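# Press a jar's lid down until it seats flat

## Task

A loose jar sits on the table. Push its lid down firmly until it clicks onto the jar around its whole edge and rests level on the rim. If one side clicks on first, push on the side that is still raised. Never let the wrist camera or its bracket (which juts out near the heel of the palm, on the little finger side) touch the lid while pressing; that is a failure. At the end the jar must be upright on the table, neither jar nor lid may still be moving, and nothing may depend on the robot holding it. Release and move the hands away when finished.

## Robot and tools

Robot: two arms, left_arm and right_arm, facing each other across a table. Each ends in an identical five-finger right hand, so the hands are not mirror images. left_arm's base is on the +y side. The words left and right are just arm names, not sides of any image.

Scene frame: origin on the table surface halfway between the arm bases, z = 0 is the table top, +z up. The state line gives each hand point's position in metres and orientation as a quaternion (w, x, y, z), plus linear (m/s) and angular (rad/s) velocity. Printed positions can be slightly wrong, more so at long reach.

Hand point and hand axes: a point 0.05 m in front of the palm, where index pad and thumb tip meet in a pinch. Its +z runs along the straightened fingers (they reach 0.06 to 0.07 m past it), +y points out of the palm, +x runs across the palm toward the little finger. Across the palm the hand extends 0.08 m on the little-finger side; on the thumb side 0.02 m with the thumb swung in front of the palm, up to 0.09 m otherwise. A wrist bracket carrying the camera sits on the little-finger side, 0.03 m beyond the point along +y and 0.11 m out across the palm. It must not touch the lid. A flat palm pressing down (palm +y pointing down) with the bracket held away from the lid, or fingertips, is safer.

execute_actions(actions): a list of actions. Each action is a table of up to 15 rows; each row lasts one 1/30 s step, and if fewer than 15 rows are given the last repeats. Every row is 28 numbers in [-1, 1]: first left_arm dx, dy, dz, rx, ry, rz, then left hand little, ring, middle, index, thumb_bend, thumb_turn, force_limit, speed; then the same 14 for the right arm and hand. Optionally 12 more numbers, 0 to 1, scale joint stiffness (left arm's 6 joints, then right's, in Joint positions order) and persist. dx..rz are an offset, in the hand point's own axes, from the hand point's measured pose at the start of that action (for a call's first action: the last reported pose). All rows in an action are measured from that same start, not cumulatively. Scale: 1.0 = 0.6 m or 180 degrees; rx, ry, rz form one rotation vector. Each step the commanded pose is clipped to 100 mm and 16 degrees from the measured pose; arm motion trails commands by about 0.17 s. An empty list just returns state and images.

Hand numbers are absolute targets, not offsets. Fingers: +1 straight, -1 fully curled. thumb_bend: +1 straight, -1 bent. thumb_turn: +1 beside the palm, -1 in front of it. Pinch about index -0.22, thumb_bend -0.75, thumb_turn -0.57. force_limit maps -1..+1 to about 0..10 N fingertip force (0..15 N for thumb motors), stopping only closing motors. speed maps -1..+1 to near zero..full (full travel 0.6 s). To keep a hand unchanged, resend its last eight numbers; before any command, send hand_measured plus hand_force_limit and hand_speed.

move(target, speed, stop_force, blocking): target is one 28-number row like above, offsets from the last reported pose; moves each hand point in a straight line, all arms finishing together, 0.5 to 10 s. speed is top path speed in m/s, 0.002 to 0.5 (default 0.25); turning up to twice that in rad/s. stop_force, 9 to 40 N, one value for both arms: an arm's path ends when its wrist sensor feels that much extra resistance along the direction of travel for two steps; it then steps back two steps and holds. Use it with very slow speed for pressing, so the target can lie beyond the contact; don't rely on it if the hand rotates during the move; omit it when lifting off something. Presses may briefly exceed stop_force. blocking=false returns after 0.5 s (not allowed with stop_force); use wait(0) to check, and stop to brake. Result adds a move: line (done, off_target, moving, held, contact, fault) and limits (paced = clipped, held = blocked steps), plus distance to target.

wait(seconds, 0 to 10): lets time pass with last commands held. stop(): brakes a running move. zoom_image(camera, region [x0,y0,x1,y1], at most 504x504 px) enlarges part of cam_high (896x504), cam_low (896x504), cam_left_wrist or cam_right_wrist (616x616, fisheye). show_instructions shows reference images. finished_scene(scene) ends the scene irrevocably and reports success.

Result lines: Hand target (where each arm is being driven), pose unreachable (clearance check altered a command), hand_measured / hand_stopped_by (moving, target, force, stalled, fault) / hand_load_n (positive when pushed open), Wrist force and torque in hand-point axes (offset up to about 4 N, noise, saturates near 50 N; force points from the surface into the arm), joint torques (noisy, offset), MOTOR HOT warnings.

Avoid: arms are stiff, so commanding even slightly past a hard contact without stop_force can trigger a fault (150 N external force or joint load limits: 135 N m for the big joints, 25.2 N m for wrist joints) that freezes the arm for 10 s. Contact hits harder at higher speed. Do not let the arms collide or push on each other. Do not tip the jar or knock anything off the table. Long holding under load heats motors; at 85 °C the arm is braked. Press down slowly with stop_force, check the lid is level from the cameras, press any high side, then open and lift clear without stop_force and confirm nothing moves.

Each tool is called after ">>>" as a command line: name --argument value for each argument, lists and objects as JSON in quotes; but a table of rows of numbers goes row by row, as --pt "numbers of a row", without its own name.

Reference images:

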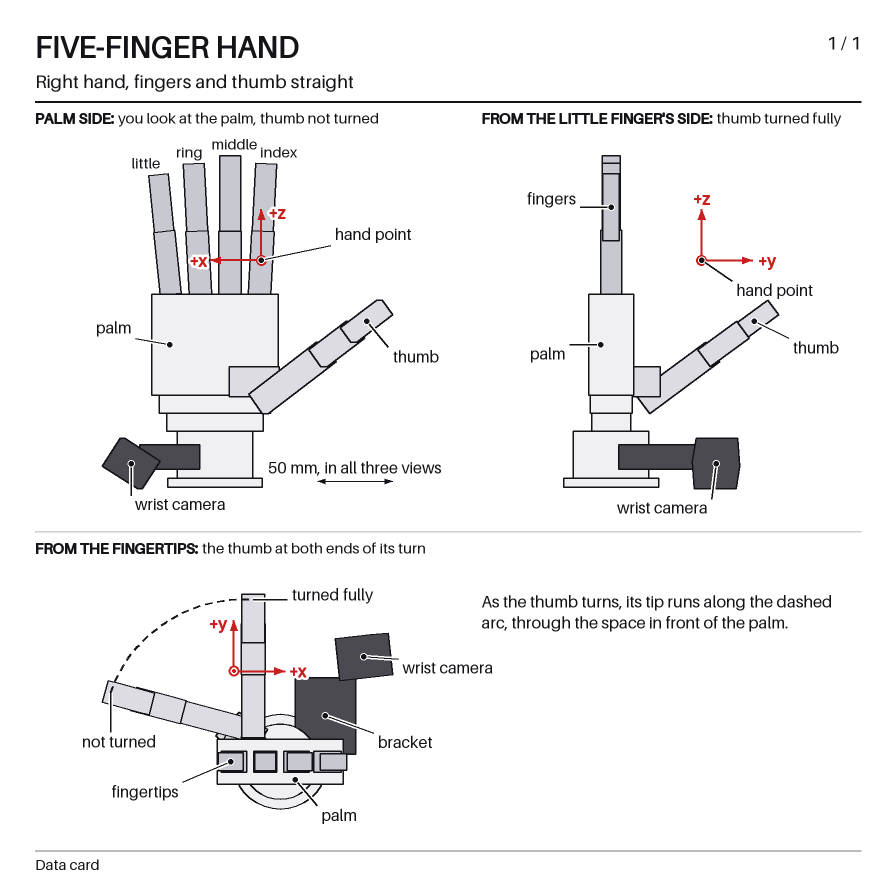

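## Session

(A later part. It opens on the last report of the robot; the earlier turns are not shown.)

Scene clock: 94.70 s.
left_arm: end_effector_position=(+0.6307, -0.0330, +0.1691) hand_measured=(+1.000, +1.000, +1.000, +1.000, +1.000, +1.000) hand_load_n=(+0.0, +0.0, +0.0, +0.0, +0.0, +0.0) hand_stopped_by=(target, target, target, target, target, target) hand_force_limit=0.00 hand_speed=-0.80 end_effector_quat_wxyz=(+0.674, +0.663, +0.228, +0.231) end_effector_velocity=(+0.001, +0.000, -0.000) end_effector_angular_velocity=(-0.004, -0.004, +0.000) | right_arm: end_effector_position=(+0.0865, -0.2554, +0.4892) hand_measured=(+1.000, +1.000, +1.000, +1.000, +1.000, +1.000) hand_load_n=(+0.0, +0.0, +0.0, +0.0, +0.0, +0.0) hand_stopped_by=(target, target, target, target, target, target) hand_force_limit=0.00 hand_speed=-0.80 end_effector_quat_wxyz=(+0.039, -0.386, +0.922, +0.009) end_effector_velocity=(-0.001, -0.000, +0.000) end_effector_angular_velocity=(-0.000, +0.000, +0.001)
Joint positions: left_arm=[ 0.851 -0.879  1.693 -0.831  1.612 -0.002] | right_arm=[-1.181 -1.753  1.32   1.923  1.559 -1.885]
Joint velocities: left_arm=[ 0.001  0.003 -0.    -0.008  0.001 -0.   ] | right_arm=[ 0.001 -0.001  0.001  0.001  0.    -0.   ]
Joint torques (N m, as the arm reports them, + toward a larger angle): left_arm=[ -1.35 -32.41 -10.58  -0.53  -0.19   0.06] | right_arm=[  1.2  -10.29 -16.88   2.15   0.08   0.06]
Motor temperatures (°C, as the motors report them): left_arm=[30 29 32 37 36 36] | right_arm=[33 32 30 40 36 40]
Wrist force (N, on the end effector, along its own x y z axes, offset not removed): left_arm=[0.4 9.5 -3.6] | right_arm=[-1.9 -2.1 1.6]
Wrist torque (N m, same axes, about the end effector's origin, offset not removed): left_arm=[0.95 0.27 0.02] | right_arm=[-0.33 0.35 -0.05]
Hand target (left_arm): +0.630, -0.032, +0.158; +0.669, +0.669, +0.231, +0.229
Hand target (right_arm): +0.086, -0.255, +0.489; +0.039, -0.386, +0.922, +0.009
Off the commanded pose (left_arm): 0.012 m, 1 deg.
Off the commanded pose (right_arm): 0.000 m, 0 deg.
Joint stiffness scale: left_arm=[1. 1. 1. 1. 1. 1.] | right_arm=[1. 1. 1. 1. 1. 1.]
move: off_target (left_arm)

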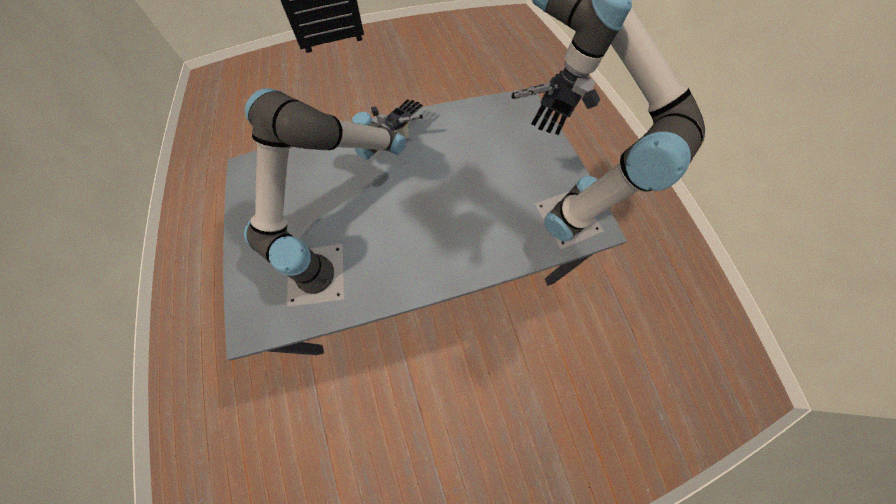

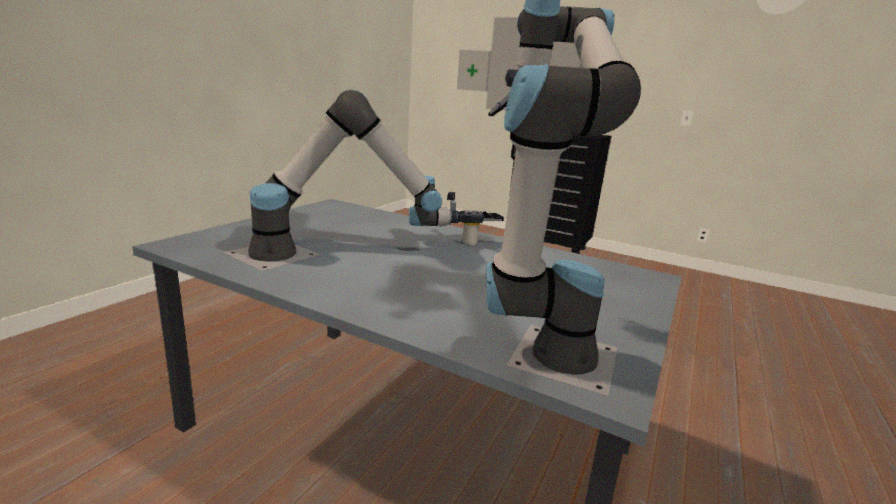

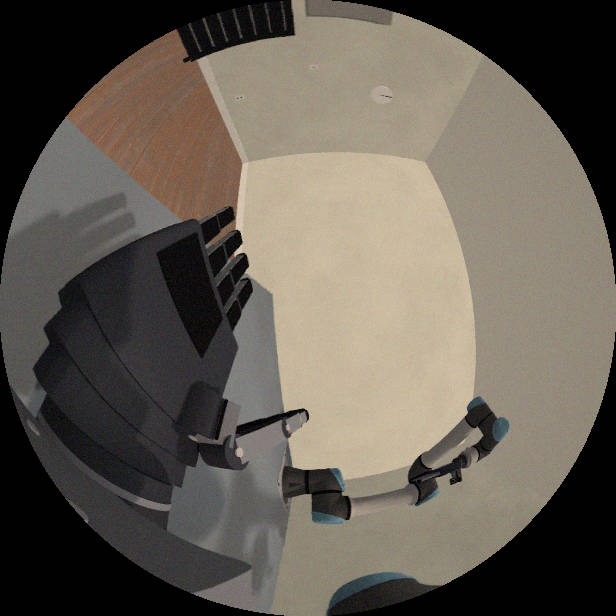

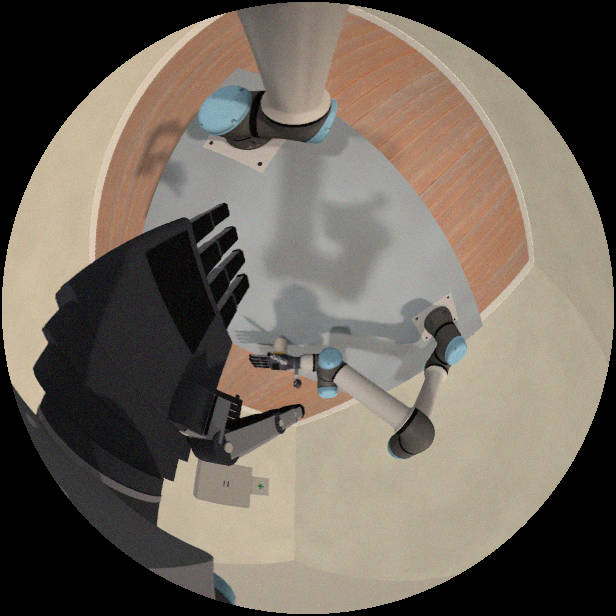

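>>> move --target '[0,-0.0767,-0.014,0.0298,0,0,1,1,1,1,1,1,0,-0.8,0,0,0,0,0,0,1,1,1,1,1,1,0,-0.8]' --speed 0.06

>>> zoom_image --camera "cam_low" --region '[420, 180, 510, 255]'

Scene clock: 106.80 s.
left_arm: end_effector_position=(+0.6304, -0.0329, +0.1647) hand_measured=(+1.000, +1.000, +1.000, +1.000, +1.000, +1.000) hand_load_n=(+0.0, +0.0, +0.0, +0.0, +0.0, +0.0) hand_stopped_by=(target, target, target, target, target, target) hand_force_limit=0.00 hand_speed=-0.80 end_effector_quat_wxyz=(+0.667, +0.670, +0.230, +0.230) end_effector_velocity=(-0.000, -0.000, -0.000) end_effector_angular_velocity=(+0.001, +0.001, -0.000) | right_arm: end_effector_position=(+0.0865, -0.2554, +0.4892) hand_measured=(+1.000, +1.000, +1.000, +1.000, +1.000, +1.000) hand_load_n=(+0.0, +0.0, +0.0, +0.0, +0.0, +0.0) hand_stopped_by=(target, target, target, target, target, target) hand_force_limit=0.00 hand_speed=-0.80 end_effector_quat_wxyz=(+0.039, -0.386, +0.922, +0.009) end_effector_velocity=(-0.001, -0.000, +0.000) end_effector_angular_velocity=(+0.000, -0.001, -0.000)
Joint positions: left_arm=[ 0.851 -0.879  1.691 -0.807  1.612  0.001] | right_arm=[-1.181 -1.753  1.32   1.923  1.559 -1.885]
Joint velocities: left_arm=[-0.001  0.    -0.     0.001 -0.001  0.   ] | right_arm=[ 0.001 -0.002  0.001 -0.     0.     0.001]
Joint torques (N m, as the arm reports them, + toward a larger angle): left_arm=[ -1.1  -15.41   2.67   7.79   0.11   0.72] | right_arm=[ -0.33  -9.02 -17.87   2.21  -0.03   0.14]
Motor temperatures (°C, as the motors report them): left_arm=[30 29 32 37 36 36] | right_arm=[33 32 30 40 36 40]
Wrist force (N, on the end effector, along its own x y z axes, offset not removed): left_arm=[-1.0 35.2 8.9] | right_arm=[-1.1 -0.6 -0.5]
Wrist torque (N m, same axes, about the end effector's origin, offset not removed): left_arm=[0.65 0.01 0.44] | right_arm=[-0.14 0.20 -0.05]
Hand target (left_arm): +0.625, -0.026, +0.124; +0.643, +0.694, +0.239, +0.220
Hand target (right_arm): +0.086, -0.255, +0.489; +0.039, -0.386, +0.922, +0.009
Off the commanded pose (left_arm): 0.042 m, 4 deg.
Off the commanded pose (right_arm): 0.000 m, 0 deg.
Joint stiffness scale: left_arm=[1. 1. 1. 1. 1. 1.] | right_arm=[1. 1. 1. 1. 1. 1.]
move: off_target (left_arm)

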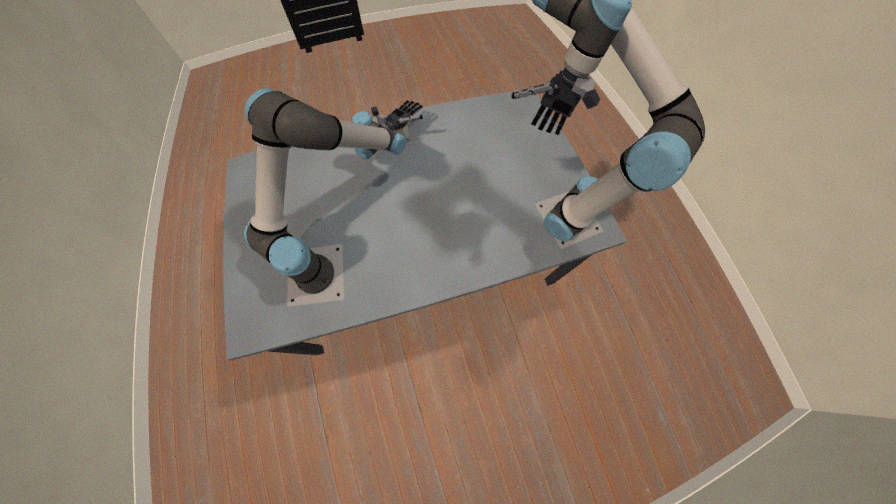

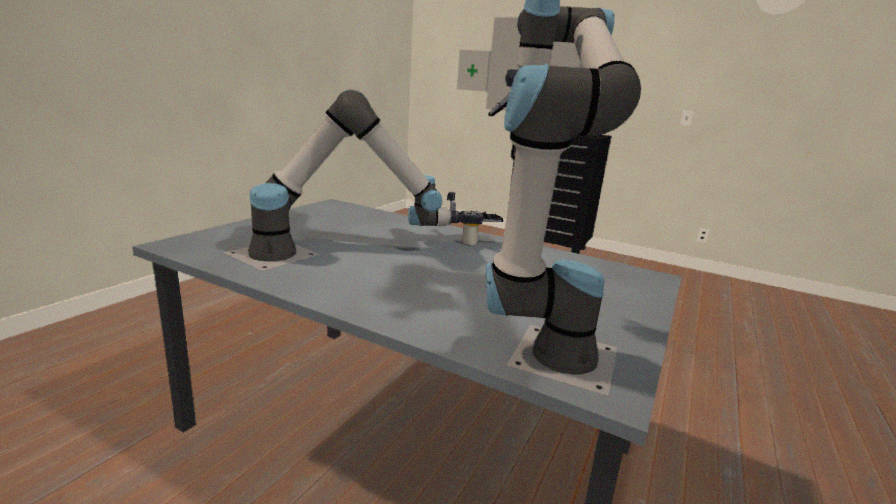

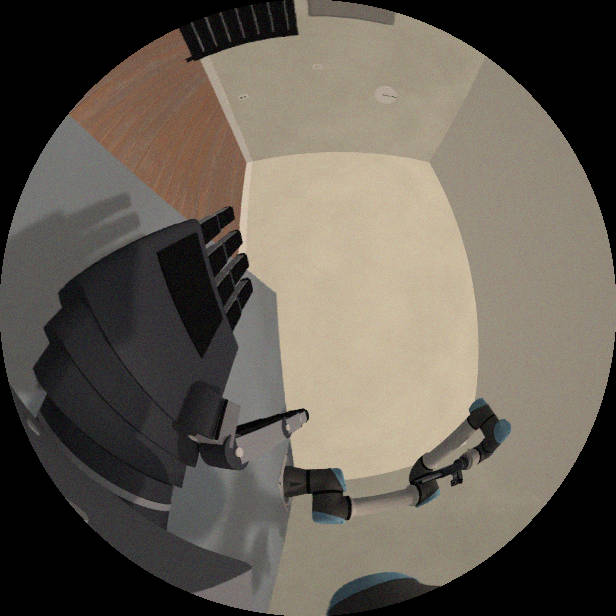

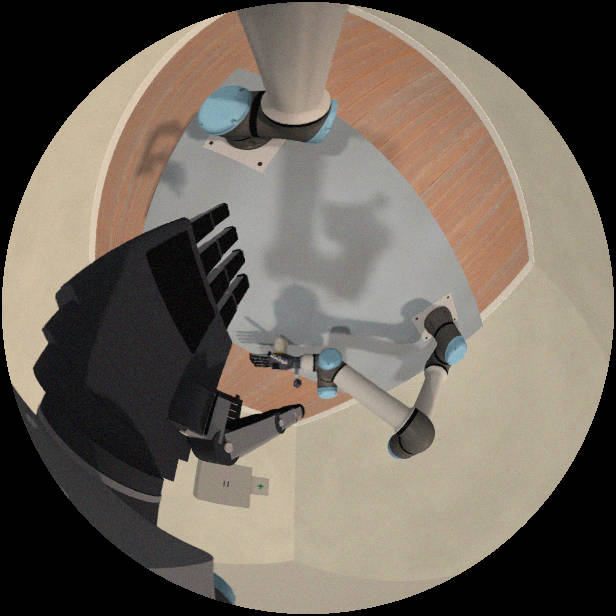

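Region (420, 180, 510, 255) of cam_low's 896x504 image, scaled by 5.600, with more detail than that image has.

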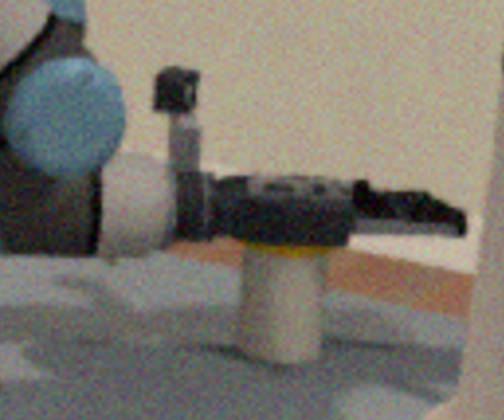

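>>> execute_actions --actions '[[[0,-0.072,-0.0146,0.0236,0,0,1,1,1,1,1,1,0,-0.8,0,0,0,0,0,0,1,1,1,1,1,1,0,-0.8],[0,-0.077,-0.0152,0.0246,0,0,1,1,1,1,1,1,0,-0.8,0,0,0,0,0,0,1,1,1,1,1,1,0,-0.8],[0,-0.082,-0.0158,0.0256,0,0,1,1,1,1,1,1,0,-0.8,0,0,0,0,0,0,1,1,1,1,1,1,0,-0.8],[0,-0.087,-0.0164,0.0267,0,0,1,1,1,1,1,1,0,-0.8,0,0,0,0,0,0,1,1,1,1,1,1,0,-0.8],[0,-0.092,-0.017,0.0278,0,0,1,1,1,1,1,1,0,-0.8,0,0,0,0,0,0,1,1,1,1,1,1,0,-0.8],[0,-0.097,-0.0176,0.0289,0,0,1,1,1,1,1,1,0,-0.8,0,0,0,0,0,0,1,1,1,1,1,1,0,-0.8],[0,-0.102,-0.0182,0.03,0,0,1,1,1,1,1,1,0,-0.8,0,0,0,0,0,0,1,1,1,1,1,1,0,-0.8],[0,-0.107,-0.0188,0.031,0,0,1,1,1,1,1,1,0,-0.8,0,0,0,0,0,0,1,1,1,1,1,1,0,-0.8],[0,-0.112,-0.0194,0.032,0,0,1,1,1,1,1,1,0,-0.8,0,0,0,0,0,0,1,1,1,1,1,1,0,-0.8],[0,-0.1167,-0.02,0.0331,0,0,1,1,1,1,1,1,0,-0.8,0,0,0,0,0,0,1,1,1,1,1,1,0,-0.8]]]'

>>> execute_actions --actions '[]'

Scene clock: 118.37 s.
left_arm: end_effector_position=(+0.6297, -0.0323, +0.1646) hand_measured=(+1.000, +1.000, +1.000, +1.000, +1.000, +1.000) hand_load_n=(+0.0, +0.0, +0.0, +0.0, +0.0, +0.0) hand_stopped_by=(target, target, target, target, target, target) hand_force_limit=0.00 hand_speed=-0.80 end_effector_quat_wxyz=(+0.670, +0.668, +0.228, +0.231) end_effector_velocity=(-0.002, -0.000, -0.000) end_effector_angular_velocity=(-0.009, -0.009, -0.003) | right_arm: end_effector_position=(+0.0865, -0.2554, +0.4892) hand_measured=(+1.000, +1.000, +1.000, +1.000, +1.000, +1.000) hand_load_n=(+0.0, +0.0, +0.0, +0.0, +0.0, +0.0) hand_stopped_by=(target, target, target, target, target, target) hand_force_limit=0.00 hand_speed=-0.80 end_effector_quat_wxyz=(+0.039, -0.386, +0.922, +0.009) end_effector_velocity=(-0.000, -0.000, -0.000) end_effector_angular_velocity=(-0.001, +0.002, -0.001)
Joint positions: left_arm=[ 0.851 -0.878  1.695 -0.821  1.612  0.002] | right_arm=[-1.181 -1.753  1.32   1.923  1.559 -1.885]
Joint velocities: left_arm=[-0.002  0.003  0.006 -0.022  0.001  0.002] | right_arm=[-0.     0.     0.001  0.001  0.     0.001]
Joint torques (N m, as the arm reports them, + toward a larger angle): left_arm=[-0.91  2.5  14.3  10.27  0.3   1.51] | right_arm=[  0.51  -9.77 -16.99   2.08   0.09   0.27]
Motor temperatures (°C, as the motors report them): left_arm=[30 29 32 37 36 36] | right_arm=[33 32 30 40 36 40]
Wrist force (N, on the end effector, along its own x y z axes, offset not removed): left_arm=[1.0 50.0 -2.2] | right_arm=[-2.2 -0.7 3.6]
Wrist torque (N m, same axes, about the end effector's origin, offset not removed): left_arm=[2.66 -0.07 0.48] | right_arm=[-0.24 0.36 -0.14]
Hand target (left_arm): +0.621, -0.021, +0.097; +0.631, +0.704, +0.242, +0.217
Hand target (right_arm): +0.086, -0.255, +0.489; +0.039, -0.386, +0.922, +0.009
Off the commanded pose (left_arm): 0.071 m, 6 deg.
Off the commanded pose (right_arm): 0.000 m, 0 deg.
Joint stiffness scale: left_arm=[1. 1. 1. 1. 1. 1.] | right_arm=[1. 1. 1. 1. 1. 1.]

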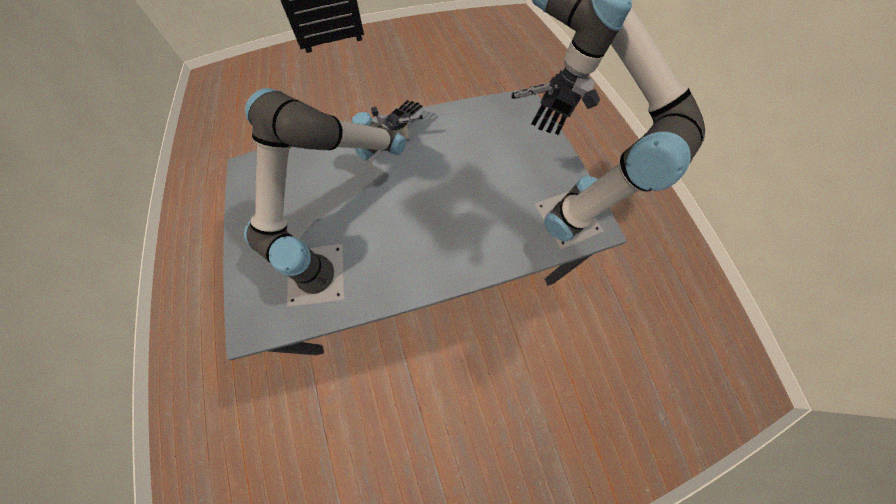

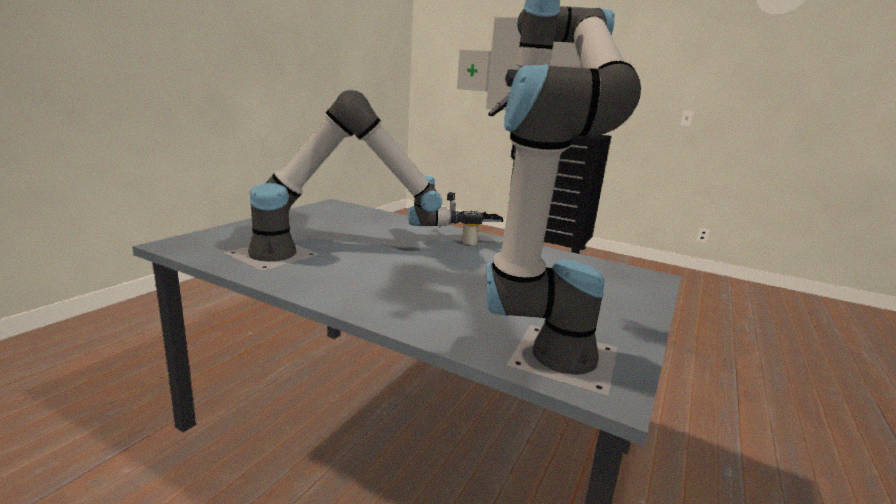

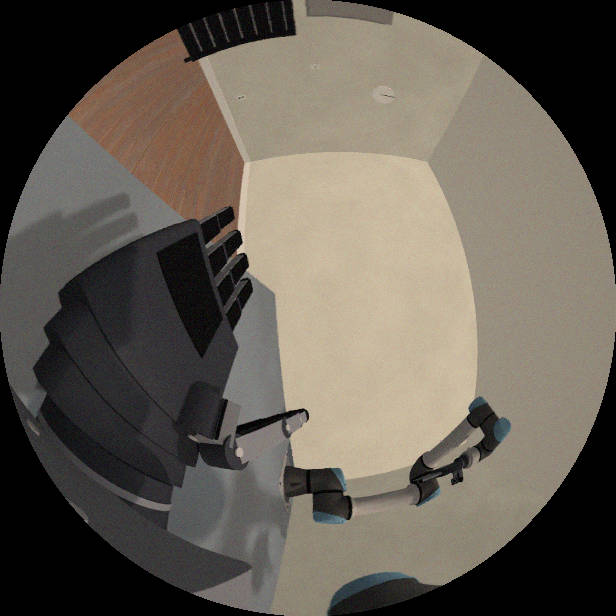

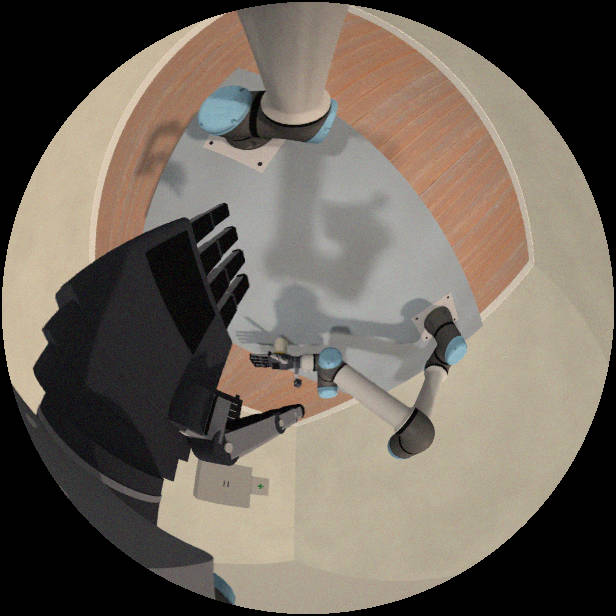

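Scene clock: 118.37 s.
left_arm: end_effector_position=(+0.6297, -0.0323, +0.1646) hand_measured=(+1.000, +1.000, +1.000, +1.000, +1.000, +1.000) hand_load_n=(+0.0, +0.0, +0.0, +0.0, +0.0, +0.0) hand_stopped_by=(target, target, target, target, target, target) hand_force_limit=0.00 hand_speed=-0.80 end_effector_quat_wxyz=(+0.670, +0.668, +0.228, +0.231) end_effector_velocity=(-0.002, -0.000, -0.000) end_effector_angular_velocity=(-0.009, -0.009, -0.003) | right_arm: end_effector_position=(+0.0865, -0.2554, +0.4892) hand_measured=(+1.000, +1.000, +1.000, +1.000, +1.000, +1.000) hand_load_n=(+0.0, +0.0, +0.0, +0.0, +0.0, +0.0) hand_stopped_by=(target, target, target, target, target, target) hand_force_limit=0.00 hand_speed=-0.80 end_effector_quat_wxyz=(+0.039, -0.386, +0.922, +0.009) end_effector_velocity=(-0.000, -0.000, -0.000) end_effector_angular_velocity=(-0.001, +0.002, -0.001)
Joint positions: left_arm=[ 0.851 -0.878  1.695 -0.821  1.612  0.002] | right_arm=[-1.181 -1.753  1.32   1.923  1.559 -1.885]
Joint velocities: left_arm=[-0.002  0.003  0.006 -0.022  0.001  0.002] | right_arm=[-0.     0.     0.001  0.001  0.     0.001]
Joint torques (N m, as the arm reports them, + toward a larger angle): left_arm=[-0.91  2.5  14.3  10.27  0.3   1.51] | right_arm=[  0.51  -9.77 -16.99   2.08   0.09   0.27]
Motor temperatures (°C, as the motors report them): left_arm=[30 29 32 37 36 36] | right_arm=[33 32 30 40 36 40]
Wrist force (N, on the end effector, along its own x y z axes, offset not removed): left_arm=[1.0 50.0 -2.2] | right_arm=[-2.2 -0.7 3.6]
Wrist torque (N m, same axes, about the end effector's origin, offset not removed): left_arm=[2.66 -0.07 0.48] | right_arm=[-0.24 0.36 -0.14]
Hand target (left_arm): +0.621, -0.021, +0.097; +0.631, +0.704, +0.242, +0.217
Hand target (right_arm): +0.086, -0.255, +0.489; +0.039, -0.386, +0.922, +0.009
Off the commanded pose (left_arm): 0.071 m, 6 deg.
Off the commanded pose (right_arm): 0.000 m, 0 deg.
Joint stiffness scale: left_arm=[1. 1. 1. 1. 1. 1.] | right_arm=[1. 1. 1. 1. 1. 1.]

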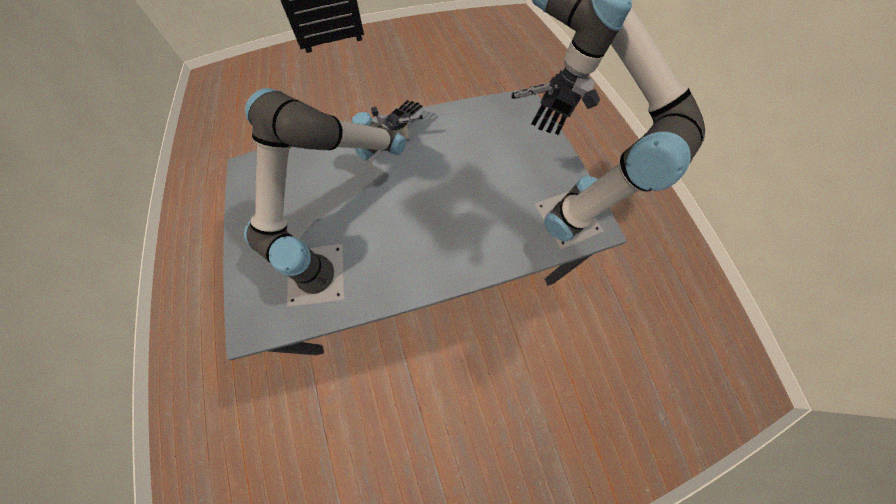

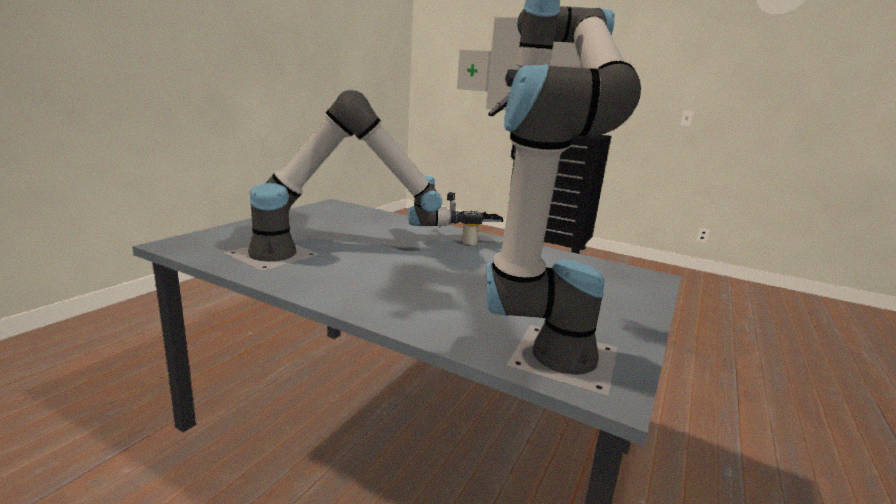

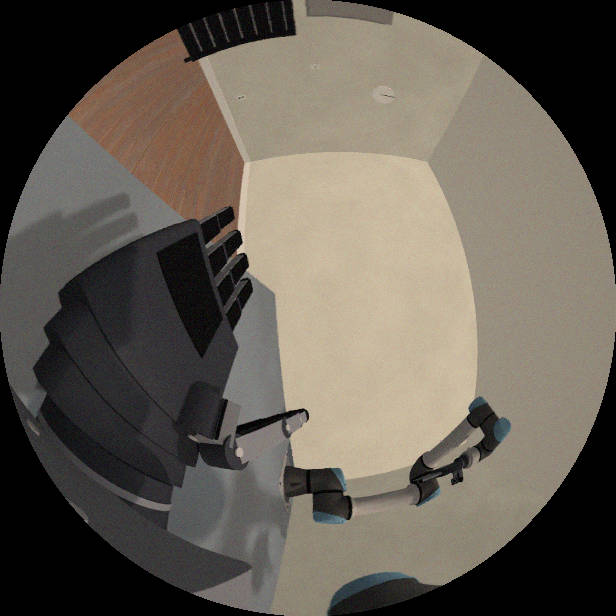

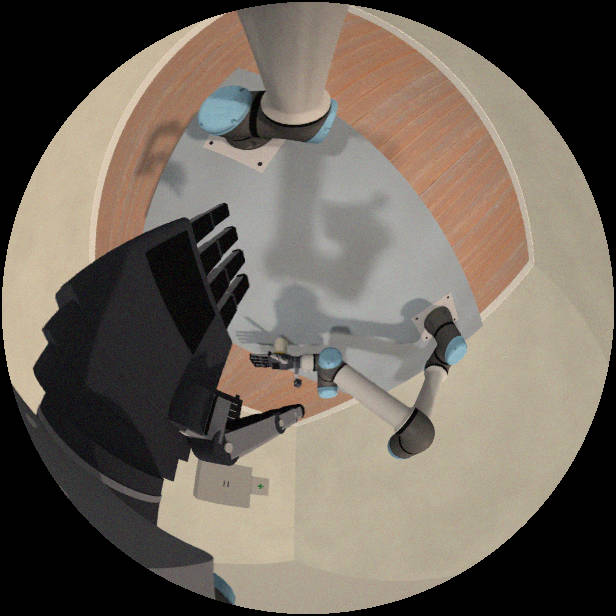

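>>> wait --seconds 0

>>> zoom_image --camera "cam_low" --region '[440, 200, 500, 250]'

Scene clock: 121.77 s.
left_arm: end_effector_position=(+0.6296, -0.0322, +0.1647) hand_measured=(+1.000, +1.000, +1.000, +1.000, +1.000, +1.000) hand_load_n=(+0.0, +0.0, +0.0, +0.0, +0.0, +0.0) hand_stopped_by=(target, target, target, target, target, target) hand_force_limit=0.00 hand_speed=-0.80 end_effector_quat_wxyz=(+0.670, +0.667, +0.228, +0.231) end_effector_velocity=(-0.000, -0.000, -0.000) end_effector_angular_velocity=(+0.001, +0.000, +0.000) | right_arm: end_effector_position=(+0.0865, -0.2554, +0.4892) hand_measured=(+1.000, +1.000, +1.000, +1.000, +1.000, +1.000) hand_load_n=(+0.0, +0.0, +0.0, +0.0, +0.0, +0.0) hand_stopped_by=(target, target, target, target, target, target) hand_force_limit=0.00 hand_speed=-0.80 end_effector_quat_wxyz=(+0.039, -0.386, +0.922, +0.009) end_effector_velocity=(+0.000, +0.000, -0.000) end_effector_angular_velocity=(-0.000, +0.001, -0.002)
Joint positions: left_arm=[ 0.851 -0.877  1.696 -0.824  1.612  0.003] | right_arm=[-1.181 -1.753  1.32   1.923  1.559 -1.885]
Joint velocities: left_arm=[-0.     0.     0.     0.    -0.001  0.   ] | right_arm=[-0.     0.001 -0.     0.001 -0.     0.002]
Joint torques (N m, as the arm reports them, + toward a larger angle): left_arm=[-0.44  3.6  13.8   9.66  0.34  1.24] | right_arm=[  0.56  -9.64 -17.1    2.06  -0.02   0.18]
Motor temperatures (°C, as the motors report them): left_arm=[30 29 32 37 36 36] | right_arm=[33 32 30 40 36 40]
Wrist force (N, on the end effector, along its own x y z axes, offset not removed): left_arm=[0.1 50.0 -2.3] | right_arm=[-3.3 -3.2 -0.4]
Wrist torque (N m, same axes, about the end effector's origin, offset not removed): left_arm=[2.89 0.09 0.55] | right_arm=[-0.45 0.55 -0.42]
Hand target (left_arm): +0.621, -0.021, +0.097; +0.631, +0.704, +0.242, +0.217
Hand target (right_arm): +0.086, -0.255, +0.489; +0.039, -0.386, +0.922, +0.009
Off the commanded pose (left_arm): 0.071 m, 7 deg.
Off the commanded pose (right_arm): 0.000 m, 0 deg.
Joint stiffness scale: left_arm=[1. 1. 1. 1. 1. 1.] | right_arm=[1. 1. 1. 1. 1. 1.]

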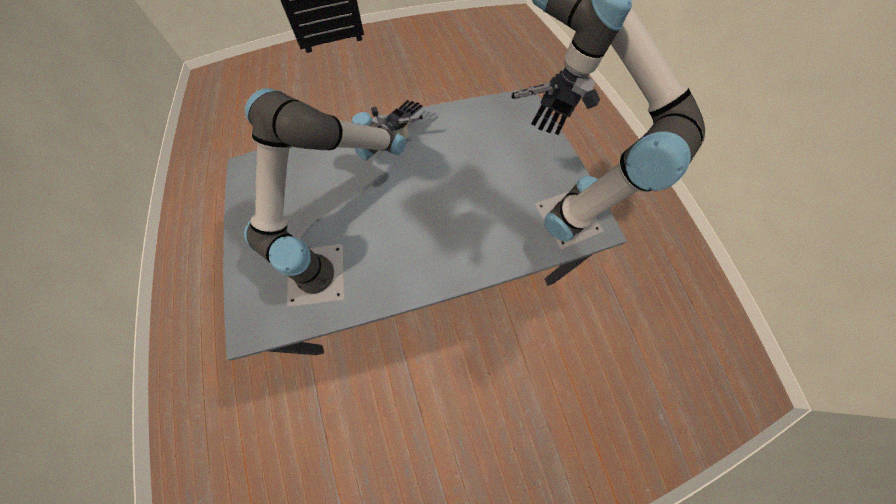

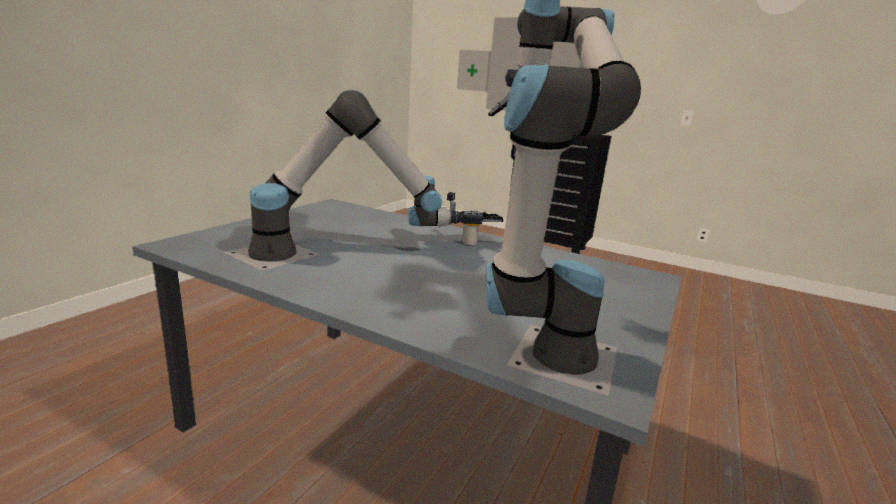

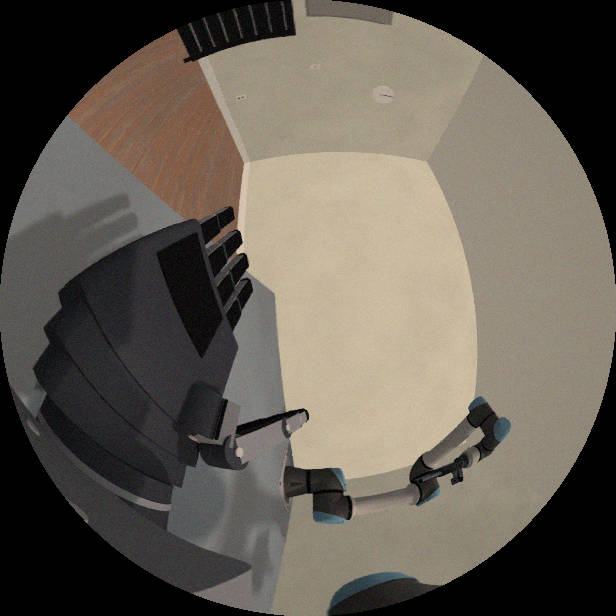

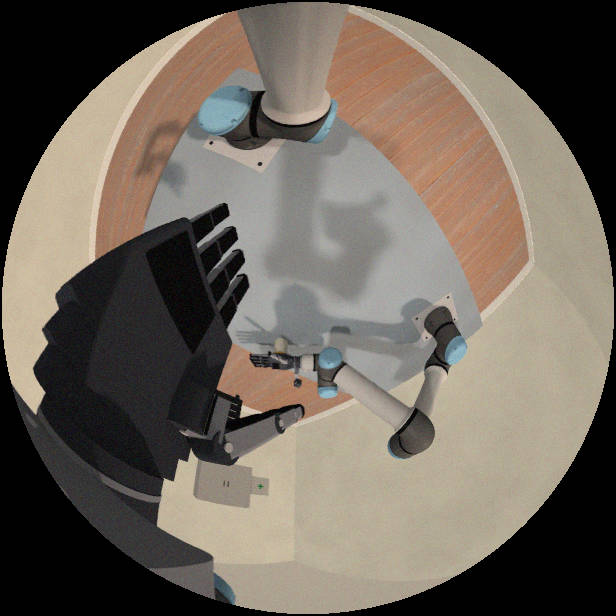

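Region (440, 200, 500, 250) of cam_low's 896x504 image, scaled by 8.400, with more detail than that image has.

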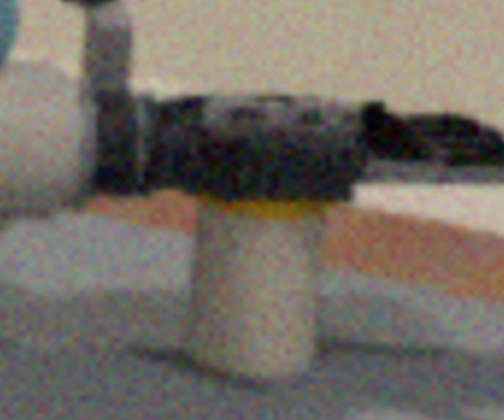

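>>> execute_actions --actions '[[[0,-0.105,-0.0215,0.034,0,0,1,1,1,1,1,1,0,-0.8,0,0,0,0,0,0,1,1,1,1,1,1,0,-0.8],[0,-0.095,-0.0195,0.031,0,0,1,1,1,1,1,1,0,-0.8,0,0,0,0,0,0,1,1,1,1,1,1,0,-0.8],[0,-0.085,-0.0175,0.028,0,0,1,1,1,1,1,1,0,-0.8,0,0,0,0,0,0,1,1,1,1,1,1,0,-0.8],[0,-0.075,-0.0155,0.025,0,0,1,1,1,1,1,1,0,-0.8,0,0,0,0,0,0,1,1,1,1,1,1,0,-0.8],[0,-0.065,-0.0135,0.022,0,0,1,1,1,1,1,1,0,-0.8,0,0,0,0,0,0,1,1,1,1,1,1,0,-0.8],[0,-0.055,-0.0115,0.019,0,0,1,1,1,1,1,1,0,-0.8,0,0,0,0,0,0,1,1,1,1,1,1,0,-0.8],[0,-0.045,-0.0095,0.016,0,0,1,1,1,1,1,1,0,-0.8,0,0,0,0,0,0,1,1,1,1,1,1,0,-0.8],[0,-0.035,-0.0075,0.013,0,0,1,1,1,1,1,1,0,-0.8,0,0,0,0,0,0,1,1,1,1,1,1,0,-0.8],[0,-0.025,-0.0055,0.01,0,0,1,1,1,1,1,1,0,-0.8,0,0,0,0,0,0,1,1,1,1,1,1,0,-0.8],[0,-0.015,-0.003,0.006,0,0,1,1,1,1,1,1,0,-0.8,0,0,0,0,0,0,1,1,1,1,1,1,0,-0.8]]]'

>>> wait --seconds 0.3

Scene clock: 129.83 s.
left_arm: end_effector_position=(+0.6294, -0.0322, +0.1659) hand_measured=(+1.000, +1.000, +1.000, +1.000, +1.000, +1.000) hand_load_n=(+0.0, +0.0, +0.0, +0.0, +0.0, +0.0) hand_stopped_by=(target, target, target, target, target, target) hand_force_limit=0.00 hand_speed=-0.80 end_effector_quat_wxyz=(+0.670, +0.667, +0.228, +0.231) end_effector_velocity=(+0.001, -0.000, +0.001) end_effector_angular_velocity=(-0.001, -0.001, +0.001) | right_arm: end_effector_position=(+0.0865, -0.2554, +0.4892) hand_measured=(+1.000, +1.000, +1.000, +1.000, +1.000, +1.000) hand_load_n=(+0.0, +0.0, +0.0, +0.0, +0.0, +0.0) hand_stopped_by=(target, target, target, target, target, target) hand_force_limit=0.00 hand_speed=-0.80 end_effector_quat_wxyz=(+0.039, -0.386, +0.922, +0.009) end_effector_velocity=(-0.000, -0.000, +0.000) end_effector_angular_velocity=(+0.000, -0.000, +0.001)
Joint positions: left_arm=[ 0.851 -0.88   1.696 -0.821  1.613  0.003] | right_arm=[-1.181 -1.753  1.32   1.923  1.559 -1.885]
Joint velocities: left_arm=[ 0.    -0.001 -0.002  0.002 -0.     0.   ] | right_arm=[ 0.    -0.001 -0.     0.    -0.    -0.001]
Joint torques (N m, as the arm reports them, + toward a larger angle): left_arm=[ -1.19 -32.85 -10.68   1.67  -0.24   0.29] | right_arm=[  0.68  -8.97 -16.59   2.15  -0.01   0.02]
Motor temperatures (°C, as the motors report them): left_arm=[30 29 32 37 36 36] | right_arm=[33 32 30 40 36 40]
Wrist force (N, on the end effector, along its own x y z axes, offset not removed): left_arm=[-0.3 13.7 2.6] | right_arm=[-2.6 -1.7 1.6]
Wrist torque (N m, same axes, about the end effector's origin, offset not removed): left_arm=[0.49 -0.05 -0.23] | right_arm=[-0.42 0.49 -0.21]
Hand target (left_arm): +0.628, -0.031, +0.156; +0.664, +0.674, +0.230, +0.229
Hand target (right_arm): +0.086, -0.255, +0.489; +0.039, -0.386, +0.922, +0.009
Off the commanded pose (left_arm): 0.010 m, 1 deg.
Off the commanded pose (right_arm): 0.000 m, 0 deg.
Joint stiffness scale: left_arm=[1. 1. 1. 1. 1. 1.] | right_arm=[1. 1. 1. 1. 1. 1.]

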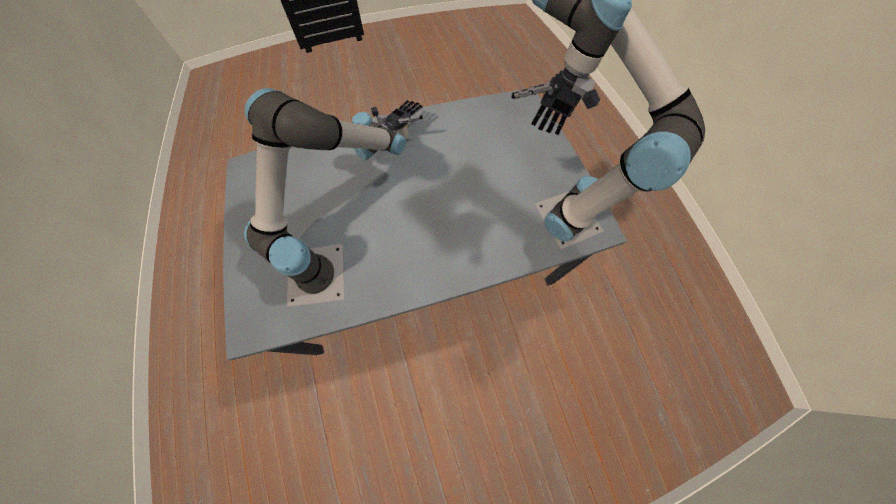

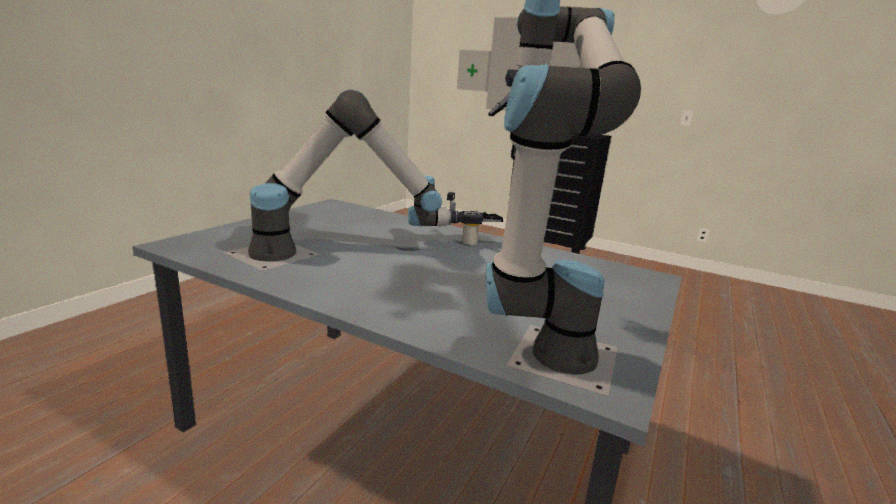

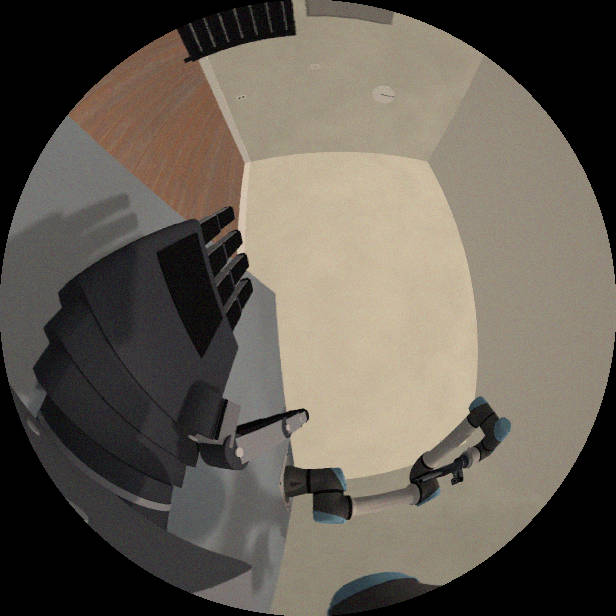

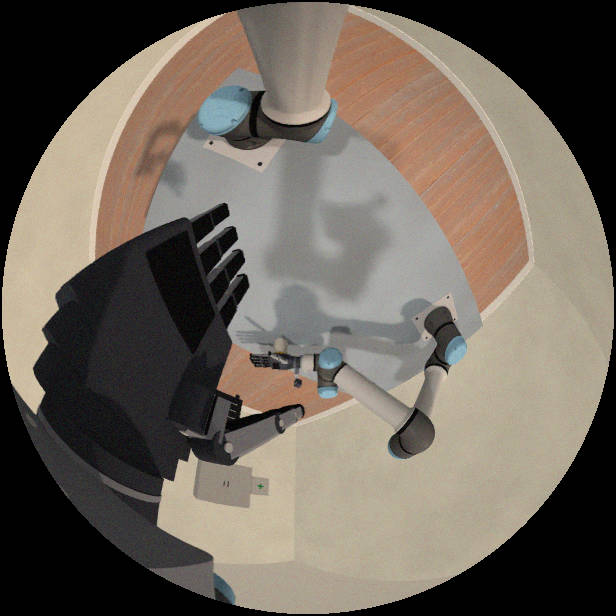

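Scene clock: 130.13 s.
left_arm: end_effector_position=(+0.6294, -0.0323, +0.1660) hand_measured=(+1.000, +1.000, +1.000, +1.000, +1.000, +1.000) hand_load_n=(+0.0, +0.0, +0.0, +0.0, +0.0, +0.0) hand_stopped_by=(target, target, target, target, target, target) hand_force_limit=0.00 hand_speed=-0.80 end_effector_quat_wxyz=(+0.670, +0.667, +0.228, +0.231) end_effector_velocity=(+0.000, +0.001, +0.000) end_effector_angular_velocity=(+0.000, +0.000, +0.001) | right_arm: end_effector_position=(+0.0865, -0.2554, +0.4892) hand_measured=(+1.000, +1.000, +1.000, +1.000, +1.000, +1.000) hand_load_n=(+0.0, +0.0, +0.0, +0.0, +0.0, +0.0) hand_stopped_by=(target, target, target, target, target, target) hand_force_limit=0.00 hand_speed=-0.80 end_effector_quat_wxyz=(+0.039, -0.386, +0.922, +0.009) end_effector_velocity=(-0.001, -0.001, +0.000) end_effector_angular_velocity=(-0.001, +0.001, -0.000)
Joint positions: left_arm=[ 0.851 -0.88   1.696 -0.821  1.613  0.003] | right_arm=[-1.181 -1.753  1.32   1.923  1.559 -1.885]
Joint velocities: left_arm=[ 0.001 -0.    -0.     0.001 -0.     0.   ] | right_arm=[-0.    -0.002  0.001  0.002  0.     0.   ]
Joint torques (N m, as the arm reports them, + toward a larger angle): left_arm=[ -1.28 -34.79 -10.47   1.21  -0.44   0.11] | right_arm=[  0.22  -9.01 -17.13   2.2    0.1    0.17]
Motor temperatures (°C, as the motors report them): left_arm=[30 29 32 37 36 36] | right_arm=[33 32 30 40 36 40]
Wrist force (N, on the end effector, along its own x y z axes, offset not removed): left_arm=[1.1 9.6 -1.0] | right_arm=[-1.0 -2.4 -1.6]
Wrist torque (N m, same axes, about the end effector's origin, offset not removed): left_arm=[0.52 0.34 -0.18] | right_arm=[-0.25 0.22 -0.11]
Hand target (left_arm): +0.628, -0.031, +0.156; +0.664, +0.674, +0.230, +0.229
Hand target (right_arm): +0.086, -0.255, +0.489; +0.039, -0.386, +0.922, +0.009
Off the commanded pose (left_arm): 0.010 m, 1 deg.
Off the commanded pose (right_arm): 0.000 m, 0 deg.
Joint stiffness scale: left_arm=[1. 1. 1. 1. 1. 1.] | right_arm=[1. 1. 1. 1. 1. 1.]
wait: 0.30 s; at rest by 0.17 s

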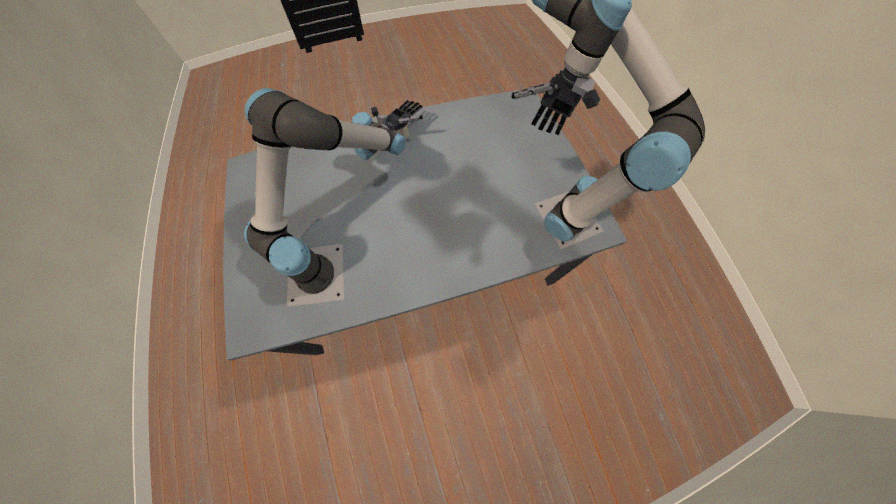

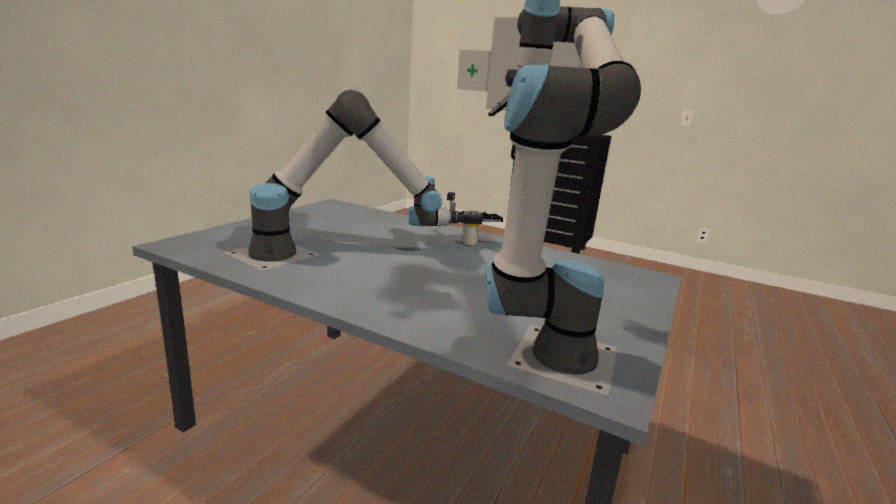

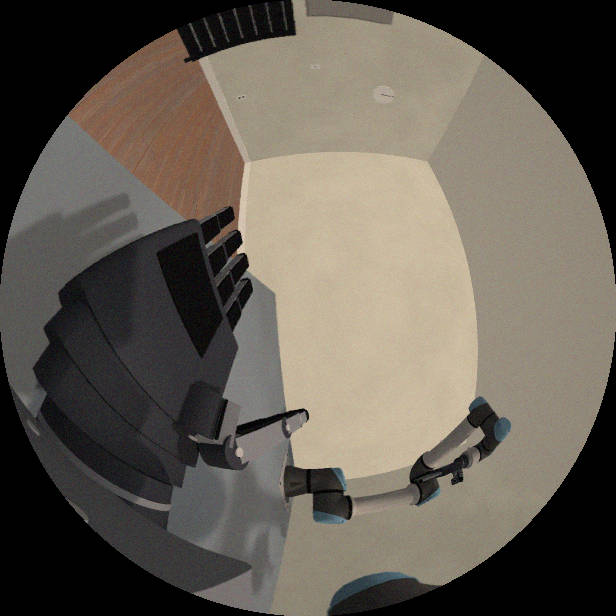

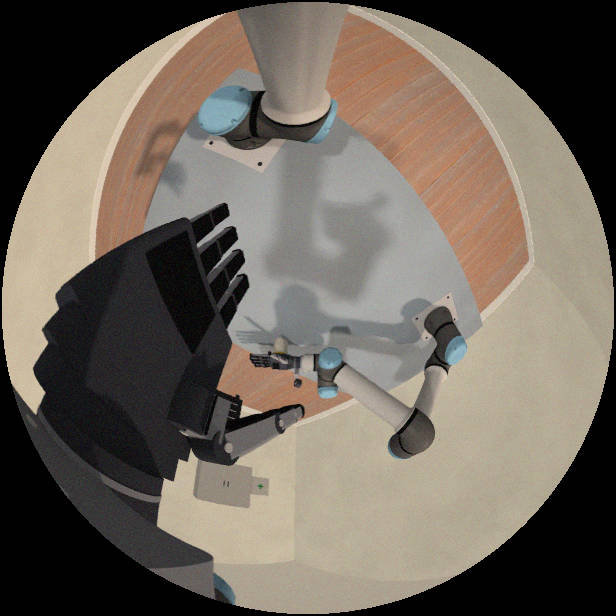

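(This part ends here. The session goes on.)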